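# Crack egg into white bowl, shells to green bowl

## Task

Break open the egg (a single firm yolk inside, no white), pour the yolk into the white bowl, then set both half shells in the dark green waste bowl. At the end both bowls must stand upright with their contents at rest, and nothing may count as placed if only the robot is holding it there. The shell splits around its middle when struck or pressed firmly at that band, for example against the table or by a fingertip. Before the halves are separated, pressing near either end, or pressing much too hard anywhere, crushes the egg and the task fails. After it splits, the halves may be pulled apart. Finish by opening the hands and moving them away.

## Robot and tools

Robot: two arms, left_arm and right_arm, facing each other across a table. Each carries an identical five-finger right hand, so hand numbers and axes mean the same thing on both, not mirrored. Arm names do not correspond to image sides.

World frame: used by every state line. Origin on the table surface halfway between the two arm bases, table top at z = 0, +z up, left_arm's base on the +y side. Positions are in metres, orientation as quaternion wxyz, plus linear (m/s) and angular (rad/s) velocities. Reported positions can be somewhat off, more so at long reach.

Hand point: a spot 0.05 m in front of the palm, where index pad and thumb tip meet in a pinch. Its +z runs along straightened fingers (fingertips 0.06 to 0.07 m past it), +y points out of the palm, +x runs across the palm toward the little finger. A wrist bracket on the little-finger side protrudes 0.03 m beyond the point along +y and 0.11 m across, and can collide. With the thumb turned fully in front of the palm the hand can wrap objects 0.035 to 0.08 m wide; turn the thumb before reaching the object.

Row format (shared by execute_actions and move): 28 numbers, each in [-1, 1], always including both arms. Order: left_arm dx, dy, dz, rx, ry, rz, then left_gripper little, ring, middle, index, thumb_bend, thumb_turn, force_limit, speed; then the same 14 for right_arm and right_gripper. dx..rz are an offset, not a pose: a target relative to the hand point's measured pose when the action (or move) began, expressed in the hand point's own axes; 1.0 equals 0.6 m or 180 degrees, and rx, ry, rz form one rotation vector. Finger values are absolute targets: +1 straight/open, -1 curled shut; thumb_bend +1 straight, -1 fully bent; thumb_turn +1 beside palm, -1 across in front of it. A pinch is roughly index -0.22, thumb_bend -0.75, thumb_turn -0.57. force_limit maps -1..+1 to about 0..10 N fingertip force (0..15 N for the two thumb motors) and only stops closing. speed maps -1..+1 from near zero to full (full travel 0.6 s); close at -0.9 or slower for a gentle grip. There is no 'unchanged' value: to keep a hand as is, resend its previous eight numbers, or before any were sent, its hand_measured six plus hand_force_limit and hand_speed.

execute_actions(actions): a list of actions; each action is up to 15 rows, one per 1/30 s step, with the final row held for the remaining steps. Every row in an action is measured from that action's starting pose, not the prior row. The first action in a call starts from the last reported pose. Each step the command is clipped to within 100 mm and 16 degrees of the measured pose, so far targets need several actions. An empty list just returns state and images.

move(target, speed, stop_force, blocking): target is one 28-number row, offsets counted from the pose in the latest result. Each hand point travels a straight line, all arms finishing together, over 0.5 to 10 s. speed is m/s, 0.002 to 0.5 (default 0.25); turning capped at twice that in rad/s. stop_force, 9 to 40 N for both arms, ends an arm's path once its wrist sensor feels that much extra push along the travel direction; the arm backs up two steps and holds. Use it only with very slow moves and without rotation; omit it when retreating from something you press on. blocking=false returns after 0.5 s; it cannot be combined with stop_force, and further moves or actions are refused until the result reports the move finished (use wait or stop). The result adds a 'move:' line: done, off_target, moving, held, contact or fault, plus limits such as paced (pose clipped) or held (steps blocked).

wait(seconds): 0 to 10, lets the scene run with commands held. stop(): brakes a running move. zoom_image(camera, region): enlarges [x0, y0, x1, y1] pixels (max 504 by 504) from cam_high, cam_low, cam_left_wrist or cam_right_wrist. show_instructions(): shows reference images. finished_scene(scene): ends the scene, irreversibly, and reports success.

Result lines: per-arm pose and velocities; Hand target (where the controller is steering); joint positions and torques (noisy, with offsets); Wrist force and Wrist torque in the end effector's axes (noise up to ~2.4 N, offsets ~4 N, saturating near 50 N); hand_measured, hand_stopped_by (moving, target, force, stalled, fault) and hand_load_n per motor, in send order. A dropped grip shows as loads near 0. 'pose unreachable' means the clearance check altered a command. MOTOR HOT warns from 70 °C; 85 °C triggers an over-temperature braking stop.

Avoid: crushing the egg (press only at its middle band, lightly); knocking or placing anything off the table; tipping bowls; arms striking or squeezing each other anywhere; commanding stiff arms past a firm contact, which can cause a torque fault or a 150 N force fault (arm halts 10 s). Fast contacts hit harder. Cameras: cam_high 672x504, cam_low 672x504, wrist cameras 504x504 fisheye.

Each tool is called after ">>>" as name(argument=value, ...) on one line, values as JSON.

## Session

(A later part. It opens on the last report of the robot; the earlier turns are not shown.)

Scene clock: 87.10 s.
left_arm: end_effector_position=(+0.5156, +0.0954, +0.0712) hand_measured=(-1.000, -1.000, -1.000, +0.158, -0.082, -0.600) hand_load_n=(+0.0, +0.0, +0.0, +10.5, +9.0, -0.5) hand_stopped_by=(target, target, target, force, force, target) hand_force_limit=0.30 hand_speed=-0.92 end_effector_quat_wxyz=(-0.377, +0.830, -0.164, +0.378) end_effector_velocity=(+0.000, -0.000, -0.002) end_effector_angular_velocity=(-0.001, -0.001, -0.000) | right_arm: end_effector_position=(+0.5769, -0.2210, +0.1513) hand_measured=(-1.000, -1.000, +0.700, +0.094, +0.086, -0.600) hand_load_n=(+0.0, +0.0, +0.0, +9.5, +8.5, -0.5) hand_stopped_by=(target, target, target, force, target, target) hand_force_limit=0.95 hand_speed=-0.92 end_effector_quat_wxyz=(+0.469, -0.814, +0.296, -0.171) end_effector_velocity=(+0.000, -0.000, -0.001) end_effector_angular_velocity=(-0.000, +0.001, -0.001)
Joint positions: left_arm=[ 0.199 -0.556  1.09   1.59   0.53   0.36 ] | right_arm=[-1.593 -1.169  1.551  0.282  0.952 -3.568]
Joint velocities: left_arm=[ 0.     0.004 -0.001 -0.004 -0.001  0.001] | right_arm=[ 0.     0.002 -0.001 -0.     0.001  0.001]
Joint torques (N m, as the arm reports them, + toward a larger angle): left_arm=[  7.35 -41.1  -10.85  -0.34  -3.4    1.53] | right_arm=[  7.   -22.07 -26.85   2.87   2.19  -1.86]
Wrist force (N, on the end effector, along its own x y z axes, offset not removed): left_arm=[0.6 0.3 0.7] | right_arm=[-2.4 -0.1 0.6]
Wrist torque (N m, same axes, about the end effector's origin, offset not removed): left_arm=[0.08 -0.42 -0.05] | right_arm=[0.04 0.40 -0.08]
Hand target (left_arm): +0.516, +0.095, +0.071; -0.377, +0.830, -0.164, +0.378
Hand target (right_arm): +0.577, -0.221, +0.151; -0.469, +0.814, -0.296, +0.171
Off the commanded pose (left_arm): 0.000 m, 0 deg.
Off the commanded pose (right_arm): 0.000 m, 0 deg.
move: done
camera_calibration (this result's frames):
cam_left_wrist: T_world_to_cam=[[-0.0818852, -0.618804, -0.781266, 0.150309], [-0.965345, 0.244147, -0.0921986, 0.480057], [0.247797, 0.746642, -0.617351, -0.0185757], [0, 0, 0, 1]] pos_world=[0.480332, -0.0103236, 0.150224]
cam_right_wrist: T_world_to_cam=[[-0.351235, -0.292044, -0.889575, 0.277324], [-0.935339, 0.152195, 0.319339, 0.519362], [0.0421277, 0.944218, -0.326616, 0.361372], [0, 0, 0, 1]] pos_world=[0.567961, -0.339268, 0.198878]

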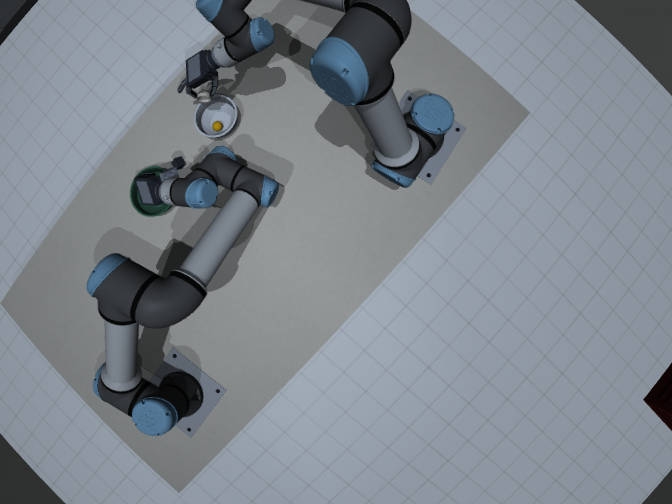

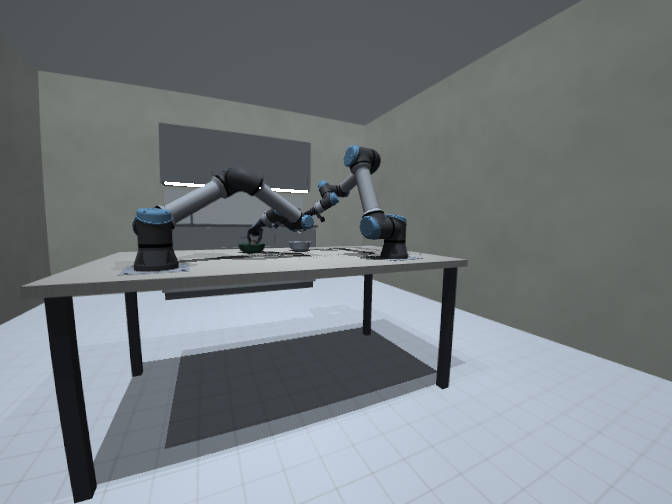

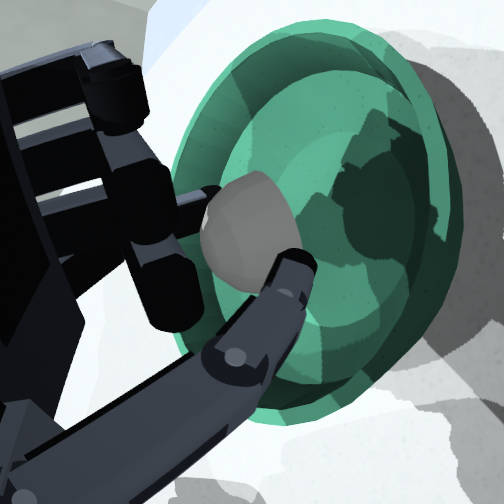

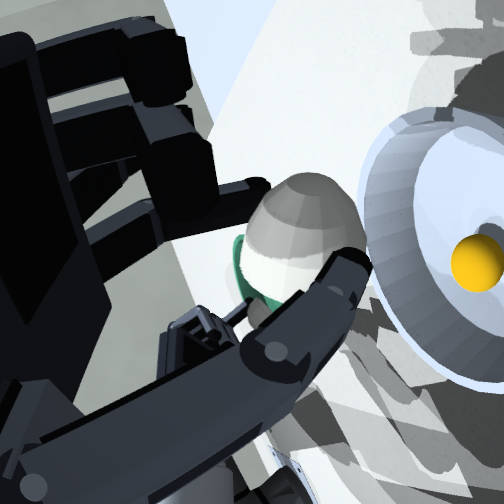

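>>> move(target=[-0.01,0.015,0.009,0,0,0,-1,-1,-1,-0.15,-0.4,-0.6,0.3,-0.92,0,0,0,0,0,0,-1,-1,0.7,-0.15,0.08,-0.6,0.95,-0.92], speed=0.03)

>>> move(target=[0,0,0,0,0,0,-1,-1,-1,0.35,0.3,-0.6,0.3,-0.6,0,0,0,0,0,0,-1,-1,0.7,-0.15,0.08,-0.6,0.95,-0.92])

>>> move(target=[0.084,-0.125,-0.072,0,0,0,-1,-1,-1,0.35,0.3,-0.6,0.3,-0.6,0,0,0,0,0,0,-1,-1,0.7,-0.15,0.08,-0.6,0.95,-0.92], speed=0.12)

>>> move(target=[-0.53,-0.37,-0.083,0,0,0,-1,-1,-1,0.35,0.3,-0.6,0.3,-0.6,0,0,0,0,0,0,-1,-1,0.7,-0.15,0.08,-0.6,0.95,-0.92])

Scene clock: 88.13 s.
left_arm: end_effector_position=(+0.5157, +0.0955, +0.0594) hand_measured=(-1.000, -1.000, -1.000, +0.158, -0.082, -0.600) hand_load_n=(+0.0, +0.0, +0.0, +10.5, +9.0, -0.5) hand_stopped_by=(target, target, target, force, force, target) hand_force_limit=0.30 hand_speed=-0.92 end_effector_quat_wxyz=(-0.377, +0.830, -0.164, +0.378) end_effector_velocity=(-0.000, -0.000, -0.002) end_effector_angular_velocity=(+0.001, +0.000, -0.001) | right_arm: end_effector_position=(+0.5769, -0.2210, +0.1513) hand_measured=(-1.000, -1.000, +0.700, +0.094, +0.086, -0.600) hand_load_n=(+0.0, +0.0, +0.0, +9.5, +8.5, -0.5) hand_stopped_by=(target, target, target, force, target, target) hand_force_limit=0.95 hand_speed=-0.92 end_effector_quat_wxyz=(+0.469, -0.814, +0.296, -0.171) end_effector_velocity=(-0.001, -0.001, -0.000) end_effector_angular_velocity=(-0.000, +0.002, -0.001)
Joint positions: left_arm=[ 0.2   -0.54   1.091  1.572  0.53   0.36 ] | right_arm=[-1.593 -1.169  1.551  0.282  0.952 -3.568]
Joint velocities: left_arm=[-0.     0.003  0.    -0.004 -0.001  0.002] | right_arm=[-0.001 -0.001  0.001  0.001 -0.    -0.   ]
Joint torques (N m, as the arm reports them, + toward a larger angle): left_arm=[  7.12 -42.55  -2.88  -0.14  -3.33   1.6 ] | right_arm=[  4.1  -22.72 -26.12   2.78   2.17  -1.71]
Wrist force (N, on the end effector, along its own x y z axes, offset not removed): left_arm=[4.6 3.2 -5.5] | right_arm=[-1.5 4.5 2.0]
Wrist torque (N m, same axes, about the end effector's origin, offset not removed): left_arm=[0.79 -0.74 0.50] | right_arm=[0.69 0.05 0.09]
Hand target (left_arm): +0.516, +0.096, +0.059; -0.377, +0.830, -0.164, +0.378
Hand target (right_arm): +0.577, -0.221, +0.151; -0.469, +0.814, -0.296, +0.171
Off the commanded pose (left_arm): 0.000 m, 0 deg.
Off the commanded pose (right_arm): 0.000 m, 0 deg.
move: done
camera_calibration (this result's frames):
cam_left_wrist: T_world_to_cam=[[-0.0818782, -0.618802, -0.781268, 0.141188], [-0.965347, 0.24414, -0.092201, 0.47912], [0.247793, 0.746645, -0.617349, -0.0260093], [0, 0, 0, 1]] pos_world=[0.480522, -0.0101854, 0.138424]
cam_right_wrist: T_world_to_cam=[[-0.351226, -0.292057, -0.889575, 0.277316], [-0.935344, 0.152163, 0.31934, 0.519343], [0.0420944, 0.944219, -0.326617, 0.361375], [0, 0, 0, 1]] pos_world=[0.567953, -0.339249, 0.198878]

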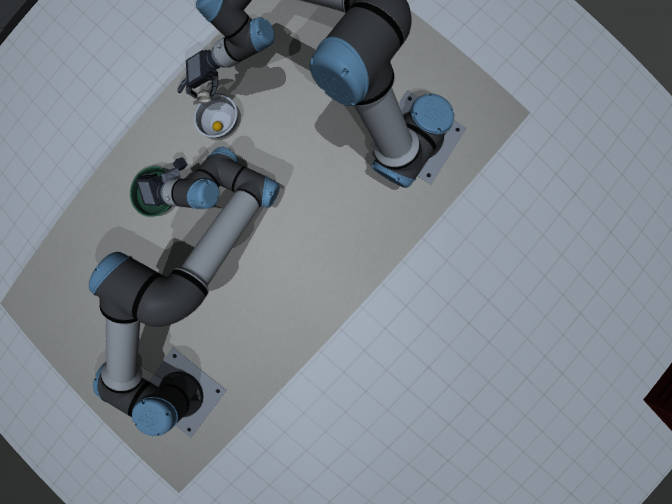

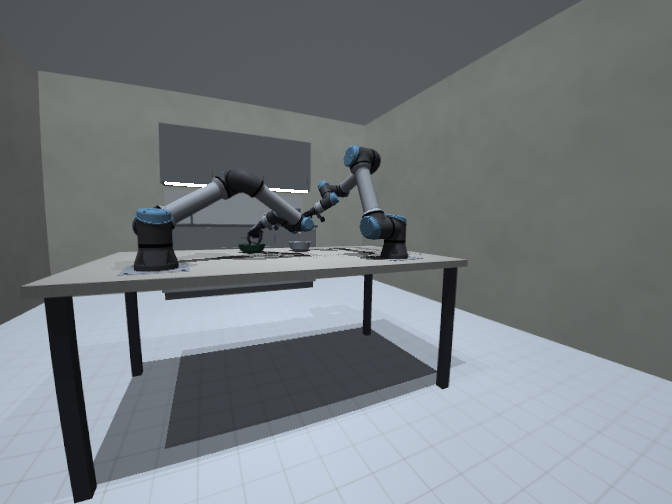

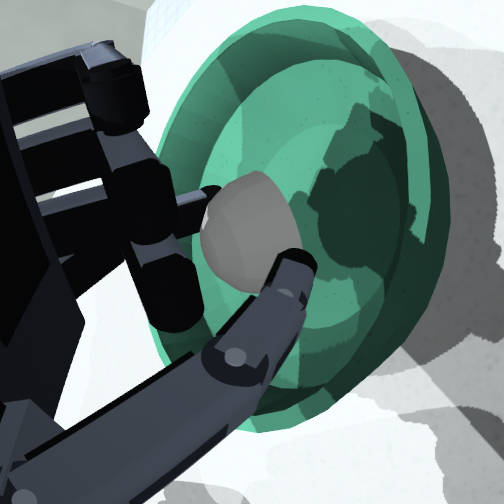

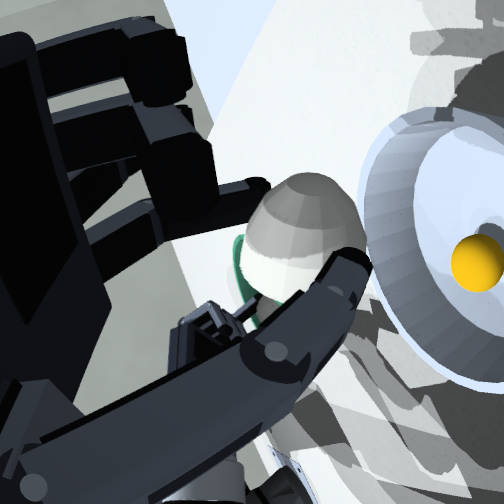

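Scene clock: 89.33 s.
left_arm: end_effector_position=(+0.5157, +0.0955, +0.0594) hand_measured=(-1.000, -1.000, -1.000, +0.350, +0.300, -0.600) hand_load_n=(+0.0, +0.0, +0.0, +0.0, +0.0, +0.0) hand_stopped_by=(target, target, target, target, target, target) hand_force_limit=0.30 hand_speed=-0.60 end_effector_quat_wxyz=(-0.377, +0.830, -0.164, +0.378) end_effector_velocity=(-0.000, -0.000, -0.000) end_effector_angular_velocity=(-0.000, +0.001, -0.000) | right_arm: end_effector_position=(+0.5769, -0.2210, +0.1513) hand_measured=(-1.000, -1.000, +0.700, +0.094, +0.086, -0.600) hand_load_n=(+0.0, +0.0, +0.0, +9.5, +8.5, -0.5) hand_stopped_by=(target, target, target, force, target, target) hand_force_limit=0.95 hand_speed=-0.92 end_effector_quat_wxyz=(+0.469, -0.814, +0.296, -0.171) end_effector_velocity=(+0.000, +0.000, -0.001) end_effector_angular_velocity=(-0.000, +0.001, -0.000)
Joint positions: left_arm=[ 0.2   -0.54   1.091  1.572  0.53   0.36 ] | right_arm=[-1.593 -1.169  1.551  0.282  0.952 -3.568]
Joint velocities: left_arm=[-0.     0.    -0.001 -0.001  0.001  0.001] | right_arm=[ 0.     0.002 -0.    -0.001  0.001  0.   ]
Joint torques (N m, as the arm reports them, + toward a larger angle): left_arm=[  6.37 -55.33  -3.74   5.44  -3.09   0.9 ] | right_arm=[  4.51 -22.31 -26.17   2.72   2.14  -1.74]
Wrist force (N, on the end effector, along its own x y z axes, offset not removed): left_arm=[1.6 3.7 -6.2] | right_arm=[-2.4 2.2 0.3]
Wrist torque (N m, same axes, about the end effector's origin, offset not removed): left_arm=[1.04 -0.17 0.04] | right_arm=[0.44 0.41 -0.17]
Hand target (left_arm): +0.516, +0.096, +0.059; -0.377, +0.830, -0.164, +0.378
Hand target (right_arm): +0.577, -0.221, +0.151; -0.469, +0.814, -0.296, +0.171
Off the commanded pose (left_arm): 0.000 m, 0 deg.
Off the commanded pose (right_arm): 0.000 m, 0 deg.
move: done
camera_calibration (this result's frames):
cam_left_wrist: T_world_to_cam=[[-0.0818817, -0.618795, -0.781274, 0.14119], [-0.965347, 0.244143, -0.0921958, 0.479119], [0.247793, 0.746651, -0.617342, -0.0260124], [0, 0, 0, 1]] pos_world=[0.480523, -0.0101835, 0.138423]
cam_right_wrist: T_world_to_cam=[[-0.351226, -0.292057, -0.889575, 0.277316], [-0.935344, 0.152163, 0.31934, 0.519343], [0.0420946, 0.944219, -0.326617, 0.361374], [0, 0, 0, 1]] pos_world=[0.567953, -0.339249, 0.198878]

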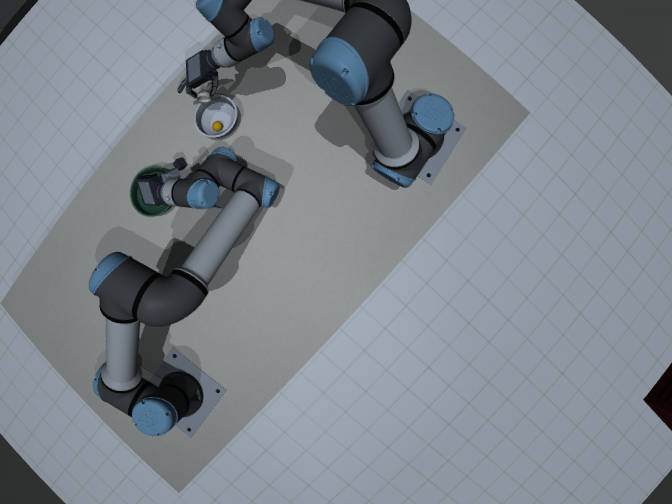

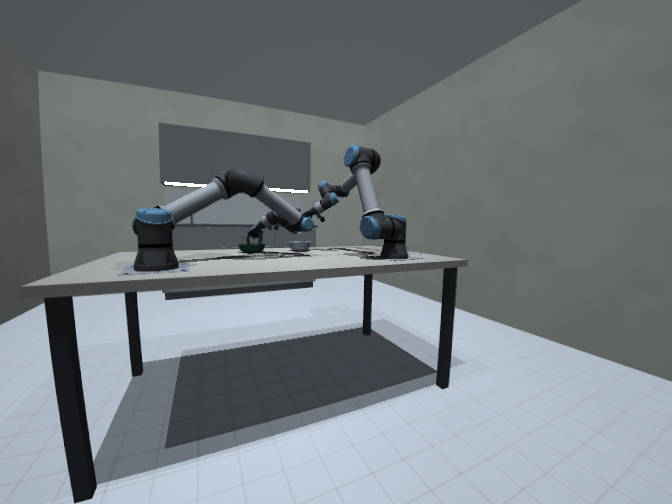

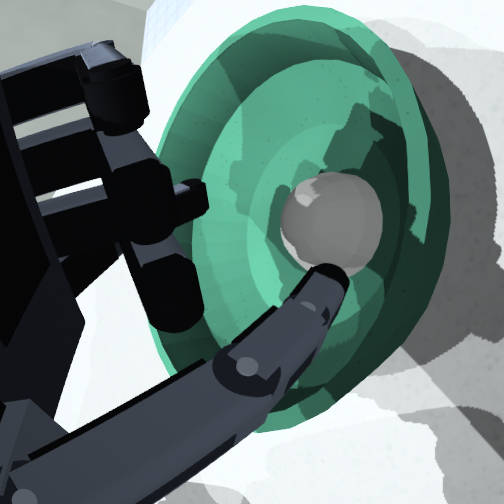

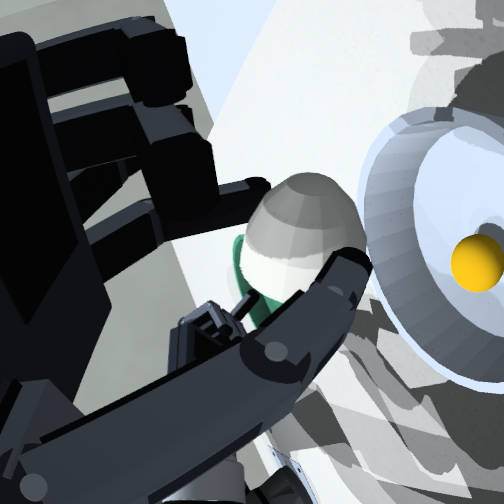

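Scene clock: 90.70 s.
left_arm: end_effector_position=(+0.5157, +0.0950, +0.1593) hand_measured=(-1.000, -1.000, -1.000, +0.350, +0.300, -0.600) hand_load_n=(+0.0, +0.0, +0.0, +0.0, +0.0, +0.0) hand_stopped_by=(target, target, target, target, target, target) hand_force_limit=0.30 hand_speed=-0.60 end_effector_quat_wxyz=(-0.377, +0.830, -0.164, +0.378) end_effector_velocity=(+0.001, +0.001, +0.003) end_effector_angular_velocity=(+0.001, -0.000, +0.003) | right_arm: end_effector_position=(+0.5769, -0.2210, +0.1513) hand_measured=(-1.000, -1.000, +0.700, +0.094, +0.086, -0.600) hand_load_n=(+0.0, +0.0, +0.0, +9.5, +8.5, -0.5) hand_stopped_by=(target, target, target, force, target, target) hand_force_limit=0.95 hand_speed=-0.92 end_effector_quat_wxyz=(+0.469, -0.814, +0.296, -0.171) end_effector_velocity=(+0.000, -0.000, +0.000) end_effector_angular_velocity=(+0.001, +0.000, -0.000)
Joint positions: left_arm=[ 0.199 -0.66   1.047  1.737  0.53   0.36 ] | right_arm=[-1.593 -1.169  1.551  0.282  0.952 -3.568]
Joint velocities: left_arm=[ 0.002 -0.003 -0.001  0.006 -0.    -0.001] | right_arm=[-0.001  0.    -0.    -0.    -0.001  0.001]
Joint torques (N m, as the arm reports them, + toward a larger angle): left_arm=[ -6.7  -55.13 -30.83   5.52   1.34  -1.36] | right_arm=[  4.31 -21.72 -26.34   2.73   2.28  -1.74]
Wrist force (N, on the end effector, along its own x y z axes, offset not removed): left_arm=[4.9 2.2 -7.1] | right_arm=[-1.6 3.4 -0.6]
Wrist torque (N m, same axes, about the end effector's origin, offset not removed): left_arm=[0.87 -0.59 0.53] | right_arm=[0.41 0.16 0.00]
Hand target (left_arm): +0.516, +0.095, +0.160; -0.377, +0.830, -0.164, +0.378
Hand target (right_arm): +0.577, -0.221, +0.151; -0.469, +0.814, -0.296, +0.171
Off the commanded pose (left_arm): 0.000 m, 0 deg.
Off the commanded pose (right_arm): 0.000 m, 0 deg.
move: done
camera_calibration (this result's frames):
cam_left_wrist: T_world_to_cam=[[-0.0819029, -0.618805, -0.781263, 0.218944], [-0.965337, 0.244177, -0.0922022, 0.488418], [0.247822, 0.746631, -0.617355, 0.0359834], [0, 0, 0, 1]] pos_world=[0.480503, -0.0106431, 0.238301]
cam_right_wrist: T_world_to_cam=[[-0.351226, -0.292057, -0.889575, 0.277316], [-0.935344, 0.152163, 0.31934, 0.519343], [0.0420944, 0.944219, -0.326617, 0.361375], [0, 0, 0, 1]] pos_world=[0.567953, -0.339249, 0.198878]

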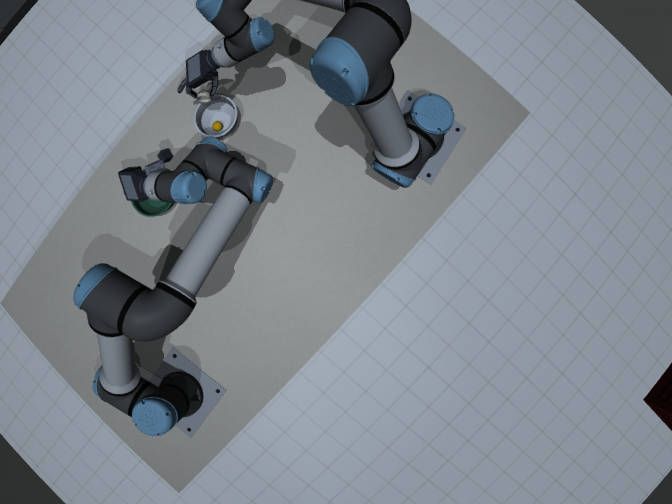

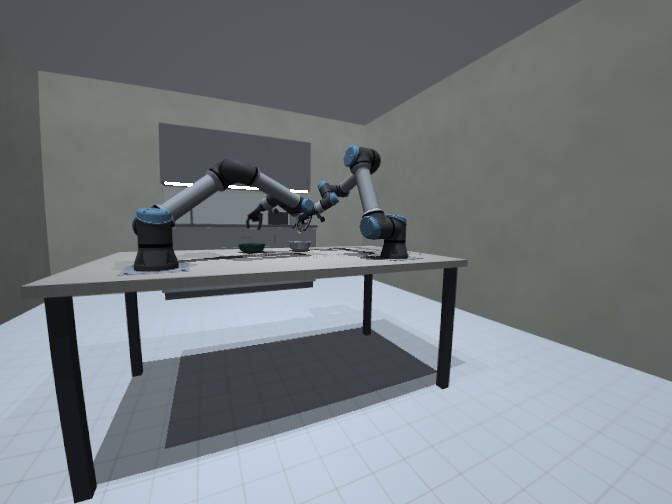

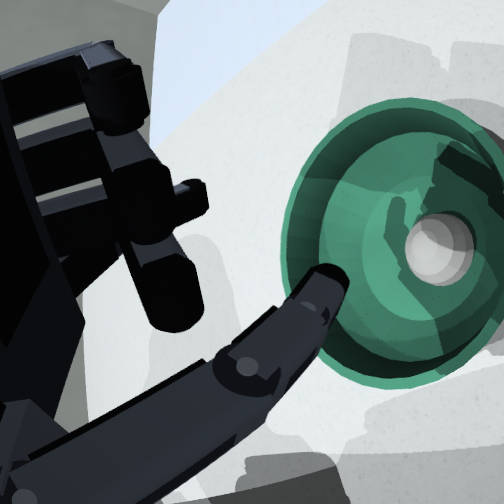

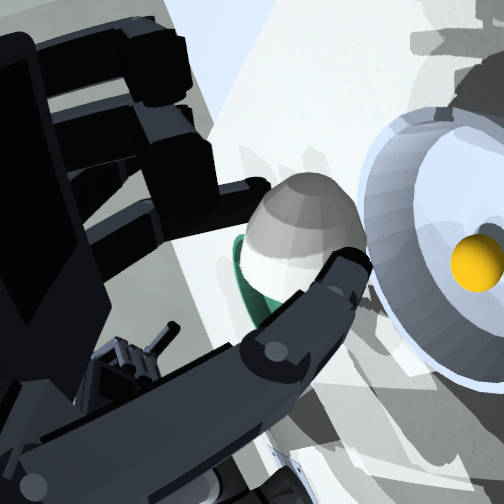

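Scene clock: 93.03 s.
left_arm: end_effector_position=(+0.2655, +0.3940, +0.1885) hand_measured=(-1.000, -1.000, -1.000, +0.350, +0.300, -0.600) hand_load_n=(+0.0, +0.0, +0.0, +0.0, +0.0, +0.0) hand_stopped_by=(target, target, target, target, target, target) hand_force_limit=0.30 hand_speed=-0.60 end_effector_quat_wxyz=(-0.378, +0.830, -0.164, +0.377) end_effector_velocity=(-0.002, +0.001, +0.001) end_effector_angular_velocity=(-0.002, -0.002, -0.002) | right_arm: end_effector_position=(+0.5769, -0.2210, +0.1513) hand_measured=(-1.000, -1.000, +0.700, +0.094, +0.086, -0.600) hand_load_n=(+0.0, +0.0, +0.0, +9.5, +8.5, -0.5) hand_stopped_by=(target, target, target, force, target, target) hand_force_limit=0.95 hand_speed=-0.92 end_effector_quat_wxyz=(+0.469, -0.814, +0.296, -0.171) end_effector_velocity=(+0.001, -0.001, +0.000) end_effector_angular_velocity=(+0.001, -0.000, -0.001)
Joint positions: left_arm=[-0.425 -1.484  2.416  1.672  0.996 -0.275] | right_arm=[-1.593 -1.169  1.551  0.282  0.952 -3.568]
Joint velocities: left_arm=[-0.014 -0.006  0.006  0.005  0.009 -0.01 ] | right_arm=[-0.001  0.    -0.    -0.001 -0.     0.   ]
Joint torques (N m, as the arm reports them, + toward a larger angle): left_arm=[ -7.31 -17.39   1.55   5.59   2.1   -1.54] | right_arm=[  4.65 -22.36 -26.56   2.77   2.23  -1.75]
Wrist force (N, on the end effector, along its own x y z axes, offset not removed): left_arm=[3.3 0.9 -1.5] | right_arm=[-0.7 2.9 -0.4]
Wrist torque (N m, same axes, about the end effector's origin, offset not removed): left_arm=[0.02 -0.70 0.12] | right_arm=[0.35 0.22 0.05]
Hand target (left_arm): +0.265, +0.394, +0.189; -0.378, +0.830, -0.164, +0.377
Hand target (right_arm): +0.577, -0.221, +0.151; -0.469, +0.814, -0.296, +0.171
Off the commanded pose (left_arm): 0.001 m, 0 deg.
Off the commanded pose (right_arm): 0.000 m, 0 deg.
move: done
camera_calibration (this result's frames):
cam_left_wrist: T_world_to_cam=[[-0.0822125, -0.61838, -0.781567, 0.406222], [-0.965531, 0.243751, -0.0912939, 0.176564], [0.246962, 0.747122, -0.617105, -0.107182], [0, 0, 0, 1]] pos_world=[0.230345, 0.28824, 0.267466]
cam_right_wrist: T_world_to_cam=[[-0.351226, -0.292057, -0.889575, 0.277316], [-0.935344, 0.152163, 0.31934, 0.519343], [0.0420945, 0.944219, -0.326617, 0.361375], [0, 0, 0, 1]] pos_world=[0.567953, -0.339249, 0.198878]

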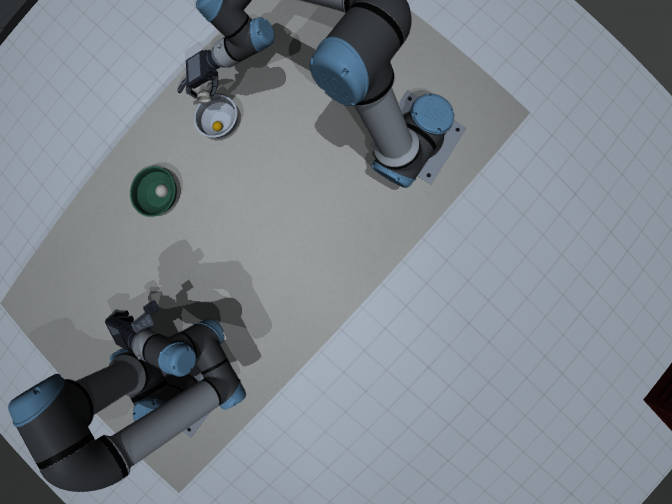

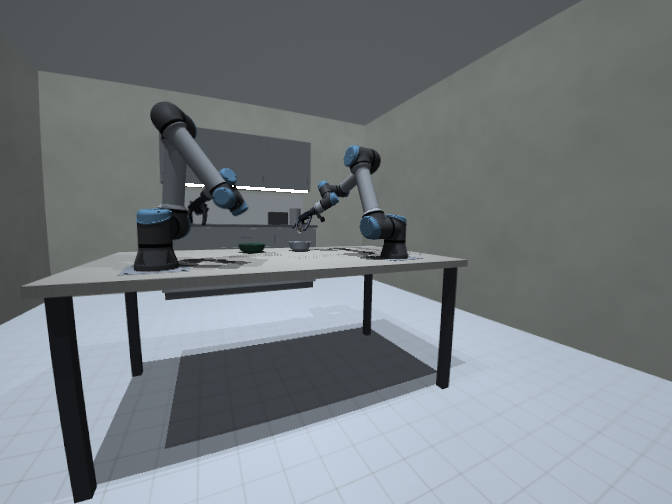

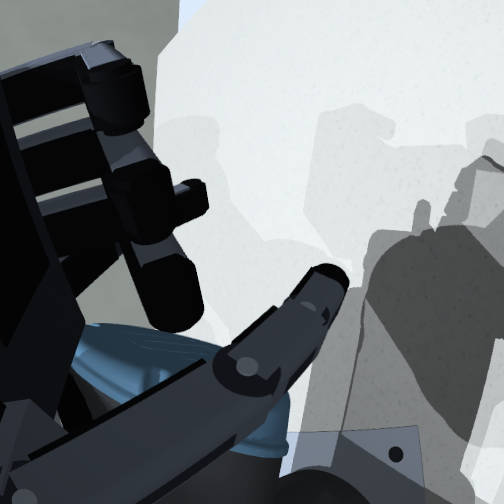

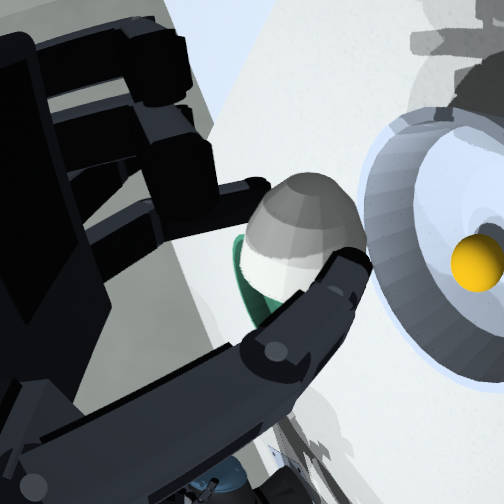

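>>> move(target=[0,0,0,0,0,0,-1,-1,-1,0.35,0.3,-0.6,0.3,-0.6,-0.408,-0.16,0.343,0,0,0,-1,-1,0.7,-0.15,0.08,-0.6,0.95,-0.92], speed=0.2)

>>> move(target=[0,0,0,0,0,0,-1,-1,-1,0.35,0.3,-0.6,0.3,-0.6,0,0.08,0.046,0,0,0,-1,-1,0.7,-0.15,0.08,-0.6,0.95,-0.92], speed=0.06)

Scene clock: 95.57 s.
left_arm: end_effector_position=(+0.2655, +0.3940, +0.1885) hand_measured=(-1.000, -1.000, -1.000, +0.350, +0.300, -0.600) hand_load_n=(+0.0, +0.0, +0.0, +0.0, +0.0, +0.0) hand_stopped_by=(target, target, target, target, target, target) hand_force_limit=0.30 hand_speed=-0.60 end_effector_quat_wxyz=(-0.378, +0.830, -0.164, +0.377) end_effector_velocity=(+0.000, +0.000, -0.000) end_effector_angular_velocity=(-0.002, -0.001, +0.002) | right_arm: end_effector_position=(+0.5347, +0.1097, +0.1314) hand_measured=(-1.000, -1.000, +0.700, +0.094, +0.086, -0.600) hand_load_n=(+0.0, +0.0, +0.0, +9.5, +8.5, -0.5) hand_stopped_by=(target, target, target, force, target, target) hand_force_limit=0.95 hand_speed=-0.92 end_effector_quat_wxyz=(+0.469, -0.814, +0.297, -0.170) end_effector_velocity=(+0.001, +0.001, +0.000) end_effector_angular_velocity=(-0.002, +0.002, -0.002)
Joint positions: left_arm=[-0.425 -1.484  2.416  1.672  0.996 -0.275] | right_arm=[-1.016 -0.745  0.887  0.388  1.433 -3.22 ]
Joint velocities: left_arm=[ 0.001 -0.     0.    -0.001  0.001 -0.002] | right_arm=[ 0.001  0.008 -0.016  0.011  0.003  0.001]
Joint torques (N m, as the arm reports them, + toward a larger angle): left_arm=[  7.62  -5.49 -25.1   -0.45  -2.67   1.61] | right_arm=[  6.56 -38.79 -28.62   2.36   2.72   1.42]
Wrist force (N, on the end effector, along its own x y z axes, offset not removed): left_arm=[1.4 -1.4 -3.7] | right_arm=[-1.1 -0.3 -2.2]
Wrist torque (N m, same axes, about the end effector's origin, offset not removed): left_arm=[0.19 -0.23 0.20] | right_arm=[0.13 0.26 -0.31]
Hand target (left_arm): +0.265, +0.394, +0.189; -0.378, +0.830, -0.164, +0.377
Hand target (right_arm): +0.535, +0.110, +0.131; -0.469, +0.814, -0.297, +0.170
Off the commanded pose (left_arm): 0.000 m, 0 deg.
Off the commanded pose (right_arm): 0.000 m, 0 deg.
move: done
camera_calibration (this result's frames):
cam_left_wrist: T_world_to_cam=[[-0.0822123, -0.61838, -0.781567, 0.406222], [-0.965531, 0.243751, -0.0912941, 0.176564], [0.246963, 0.747122, -0.617105, -0.107182], [0, 0, 0, 1]] pos_world=[0.230345, 0.28824, 0.267466]
cam_right_wrist: T_world_to_cam=[[-0.351762, -0.290723, -0.8898, 0.341562], [-0.935154, 0.151618, 0.320154, 0.435804], [0.0418333, 0.944718, -0.325204, 0.0443716], [0, 0, 0, 1]] pos_world=[0.525836, -0.00869444, 0.178827]

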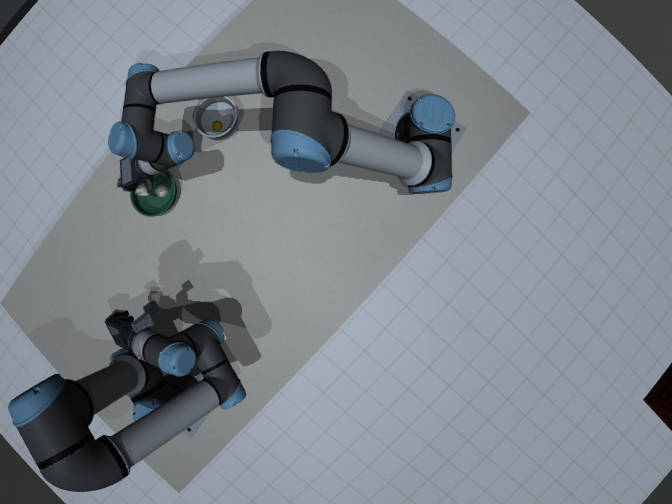

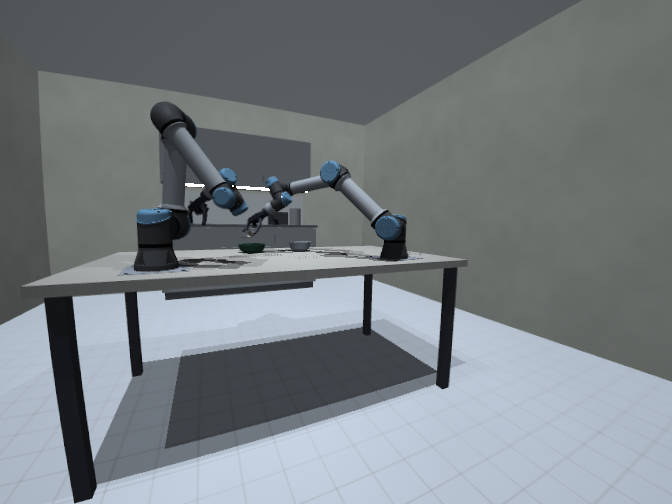

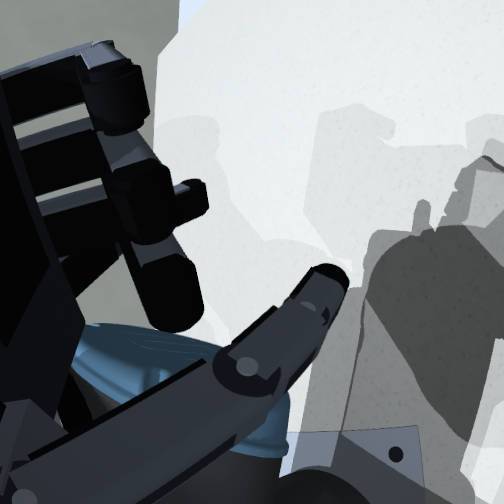

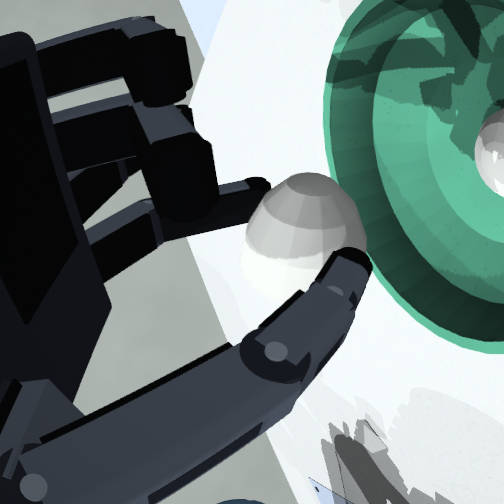

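Scene clock: 96.93 s.
left_arm: end_effector_position=(+0.2655, +0.3940, +0.1885) hand_measured=(-1.000, -1.000, -1.000, +0.350, +0.300, -0.600) hand_load_n=(+0.0, +0.0, +0.0, +0.0, +0.0, +0.0) hand_stopped_by=(target, target, target, target, target, target) hand_force_limit=0.30 hand_speed=-0.60 end_effector_quat_wxyz=(-0.378, +0.830, -0.164, +0.377) end_effector_velocity=(+0.001, +0.000, +0.000) end_effector_angular_velocity=(+0.000, -0.000, +0.000) | right_arm: end_effector_position=(+0.5346, +0.1096, +0.0763) hand_measured=(-1.000, -1.000, +0.700, +0.094, +0.086, -0.600) hand_load_n=(+0.0, +0.0, +0.0, +9.5, +8.5, -0.5) hand_stopped_by=(target, target, target, force, target, target) hand_force_limit=0.95 hand_speed=-0.92 end_effector_quat_wxyz=(+0.469, -0.814, +0.297, -0.170) end_effector_velocity=(-0.000, -0.000, -0.004) end_effector_angular_velocity=(-0.001, +0.002, +0.000)
Joint positions: left_arm=[-0.425 -1.484  2.416  1.672  0.996 -0.275] | right_arm=[-1.016 -0.713  0.973  0.271  1.433 -3.22 ]
Joint velocities: left_arm=[ 0.002 -0.001  0.001  0.    -0.001  0.   ] | right_arm=[-0.     0.003  0.004 -0.005 -0.001 -0.   ]
Joint torques (N m, as the arm reports them, + toward a larger angle): left_arm=[  7.12  -5.71 -24.39  -0.42  -2.81   1.56] | right_arm=[  7.47 -38.38 -10.03  -2.01   1.82   0.21]
Wrist force (N, on the end effector, along its own x y z axes, offset not removed): left_arm=[1.1 -2.1 -2.8] | right_arm=[-0.7 3.4 0.6]
Wrist torque (N m, same axes, about the end effector's origin, offset not removed): left_arm=[-0.14 -0.25 -0.04] | right_arm=[0.35 -0.01 0.08]
Hand target (left_arm): +0.265, +0.394, +0.189; -0.378, +0.830, -0.164, +0.377
Hand target (right_arm): +0.535, +0.110, +0.076; -0.469, +0.814, -0.297, +0.170
Off the commanded pose (left_arm): 0.000 m, 0 deg.
Off the commanded pose (right_arm): 0.000 m, 0 deg.
move: done
camera_calibration (this result's frames):
cam_left_wrist: T_world_to_cam=[[-0.0822123, -0.61838, -0.781567, 0.406222], [-0.965531, 0.243752, -0.0912942, 0.176564], [0.246963, 0.747122, -0.617105, -0.107182], [0, 0, 0, 1]] pos_world=[0.230345, 0.28824, 0.267466]
cam_right_wrist: T_world_to_cam=[[-0.351736, -0.290793, -0.889787, 0.292447], [-0.935165, 0.151616, 0.320124, 0.453282], [0.0418163, 0.944697, -0.325268, 0.0265905], [0, 0, 0, 1]] pos_world=[0.525645, -0.00880343, 0.123758]

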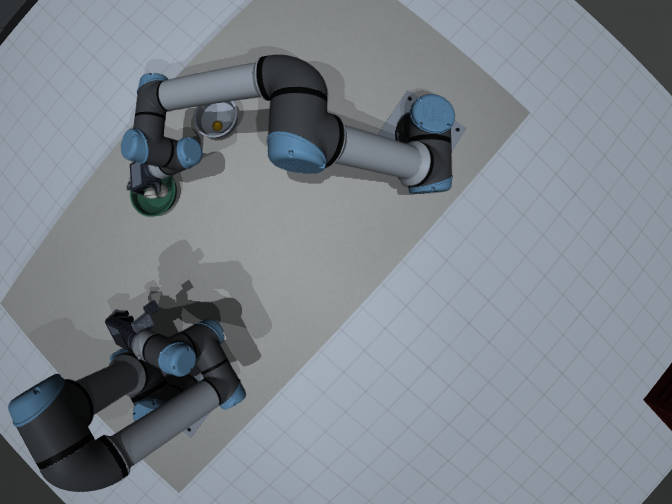

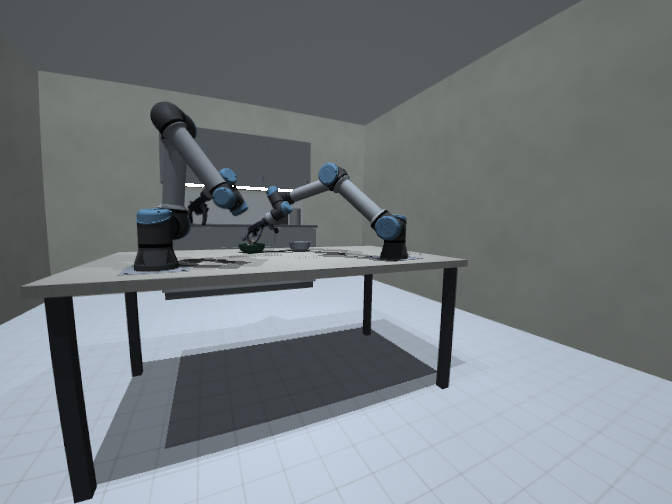

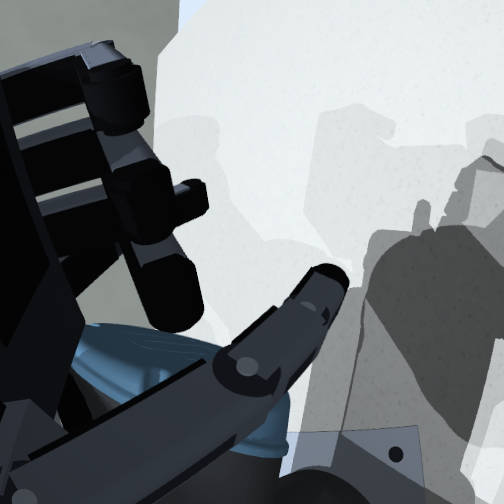

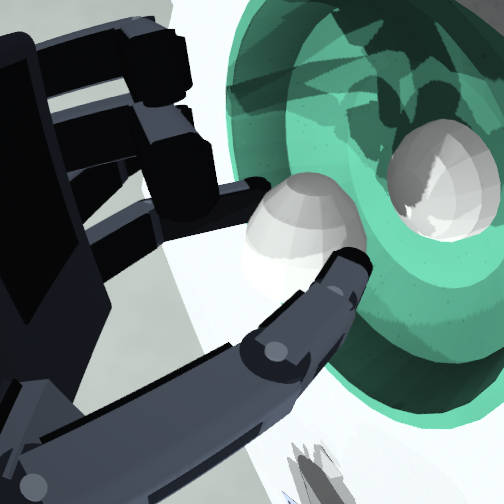

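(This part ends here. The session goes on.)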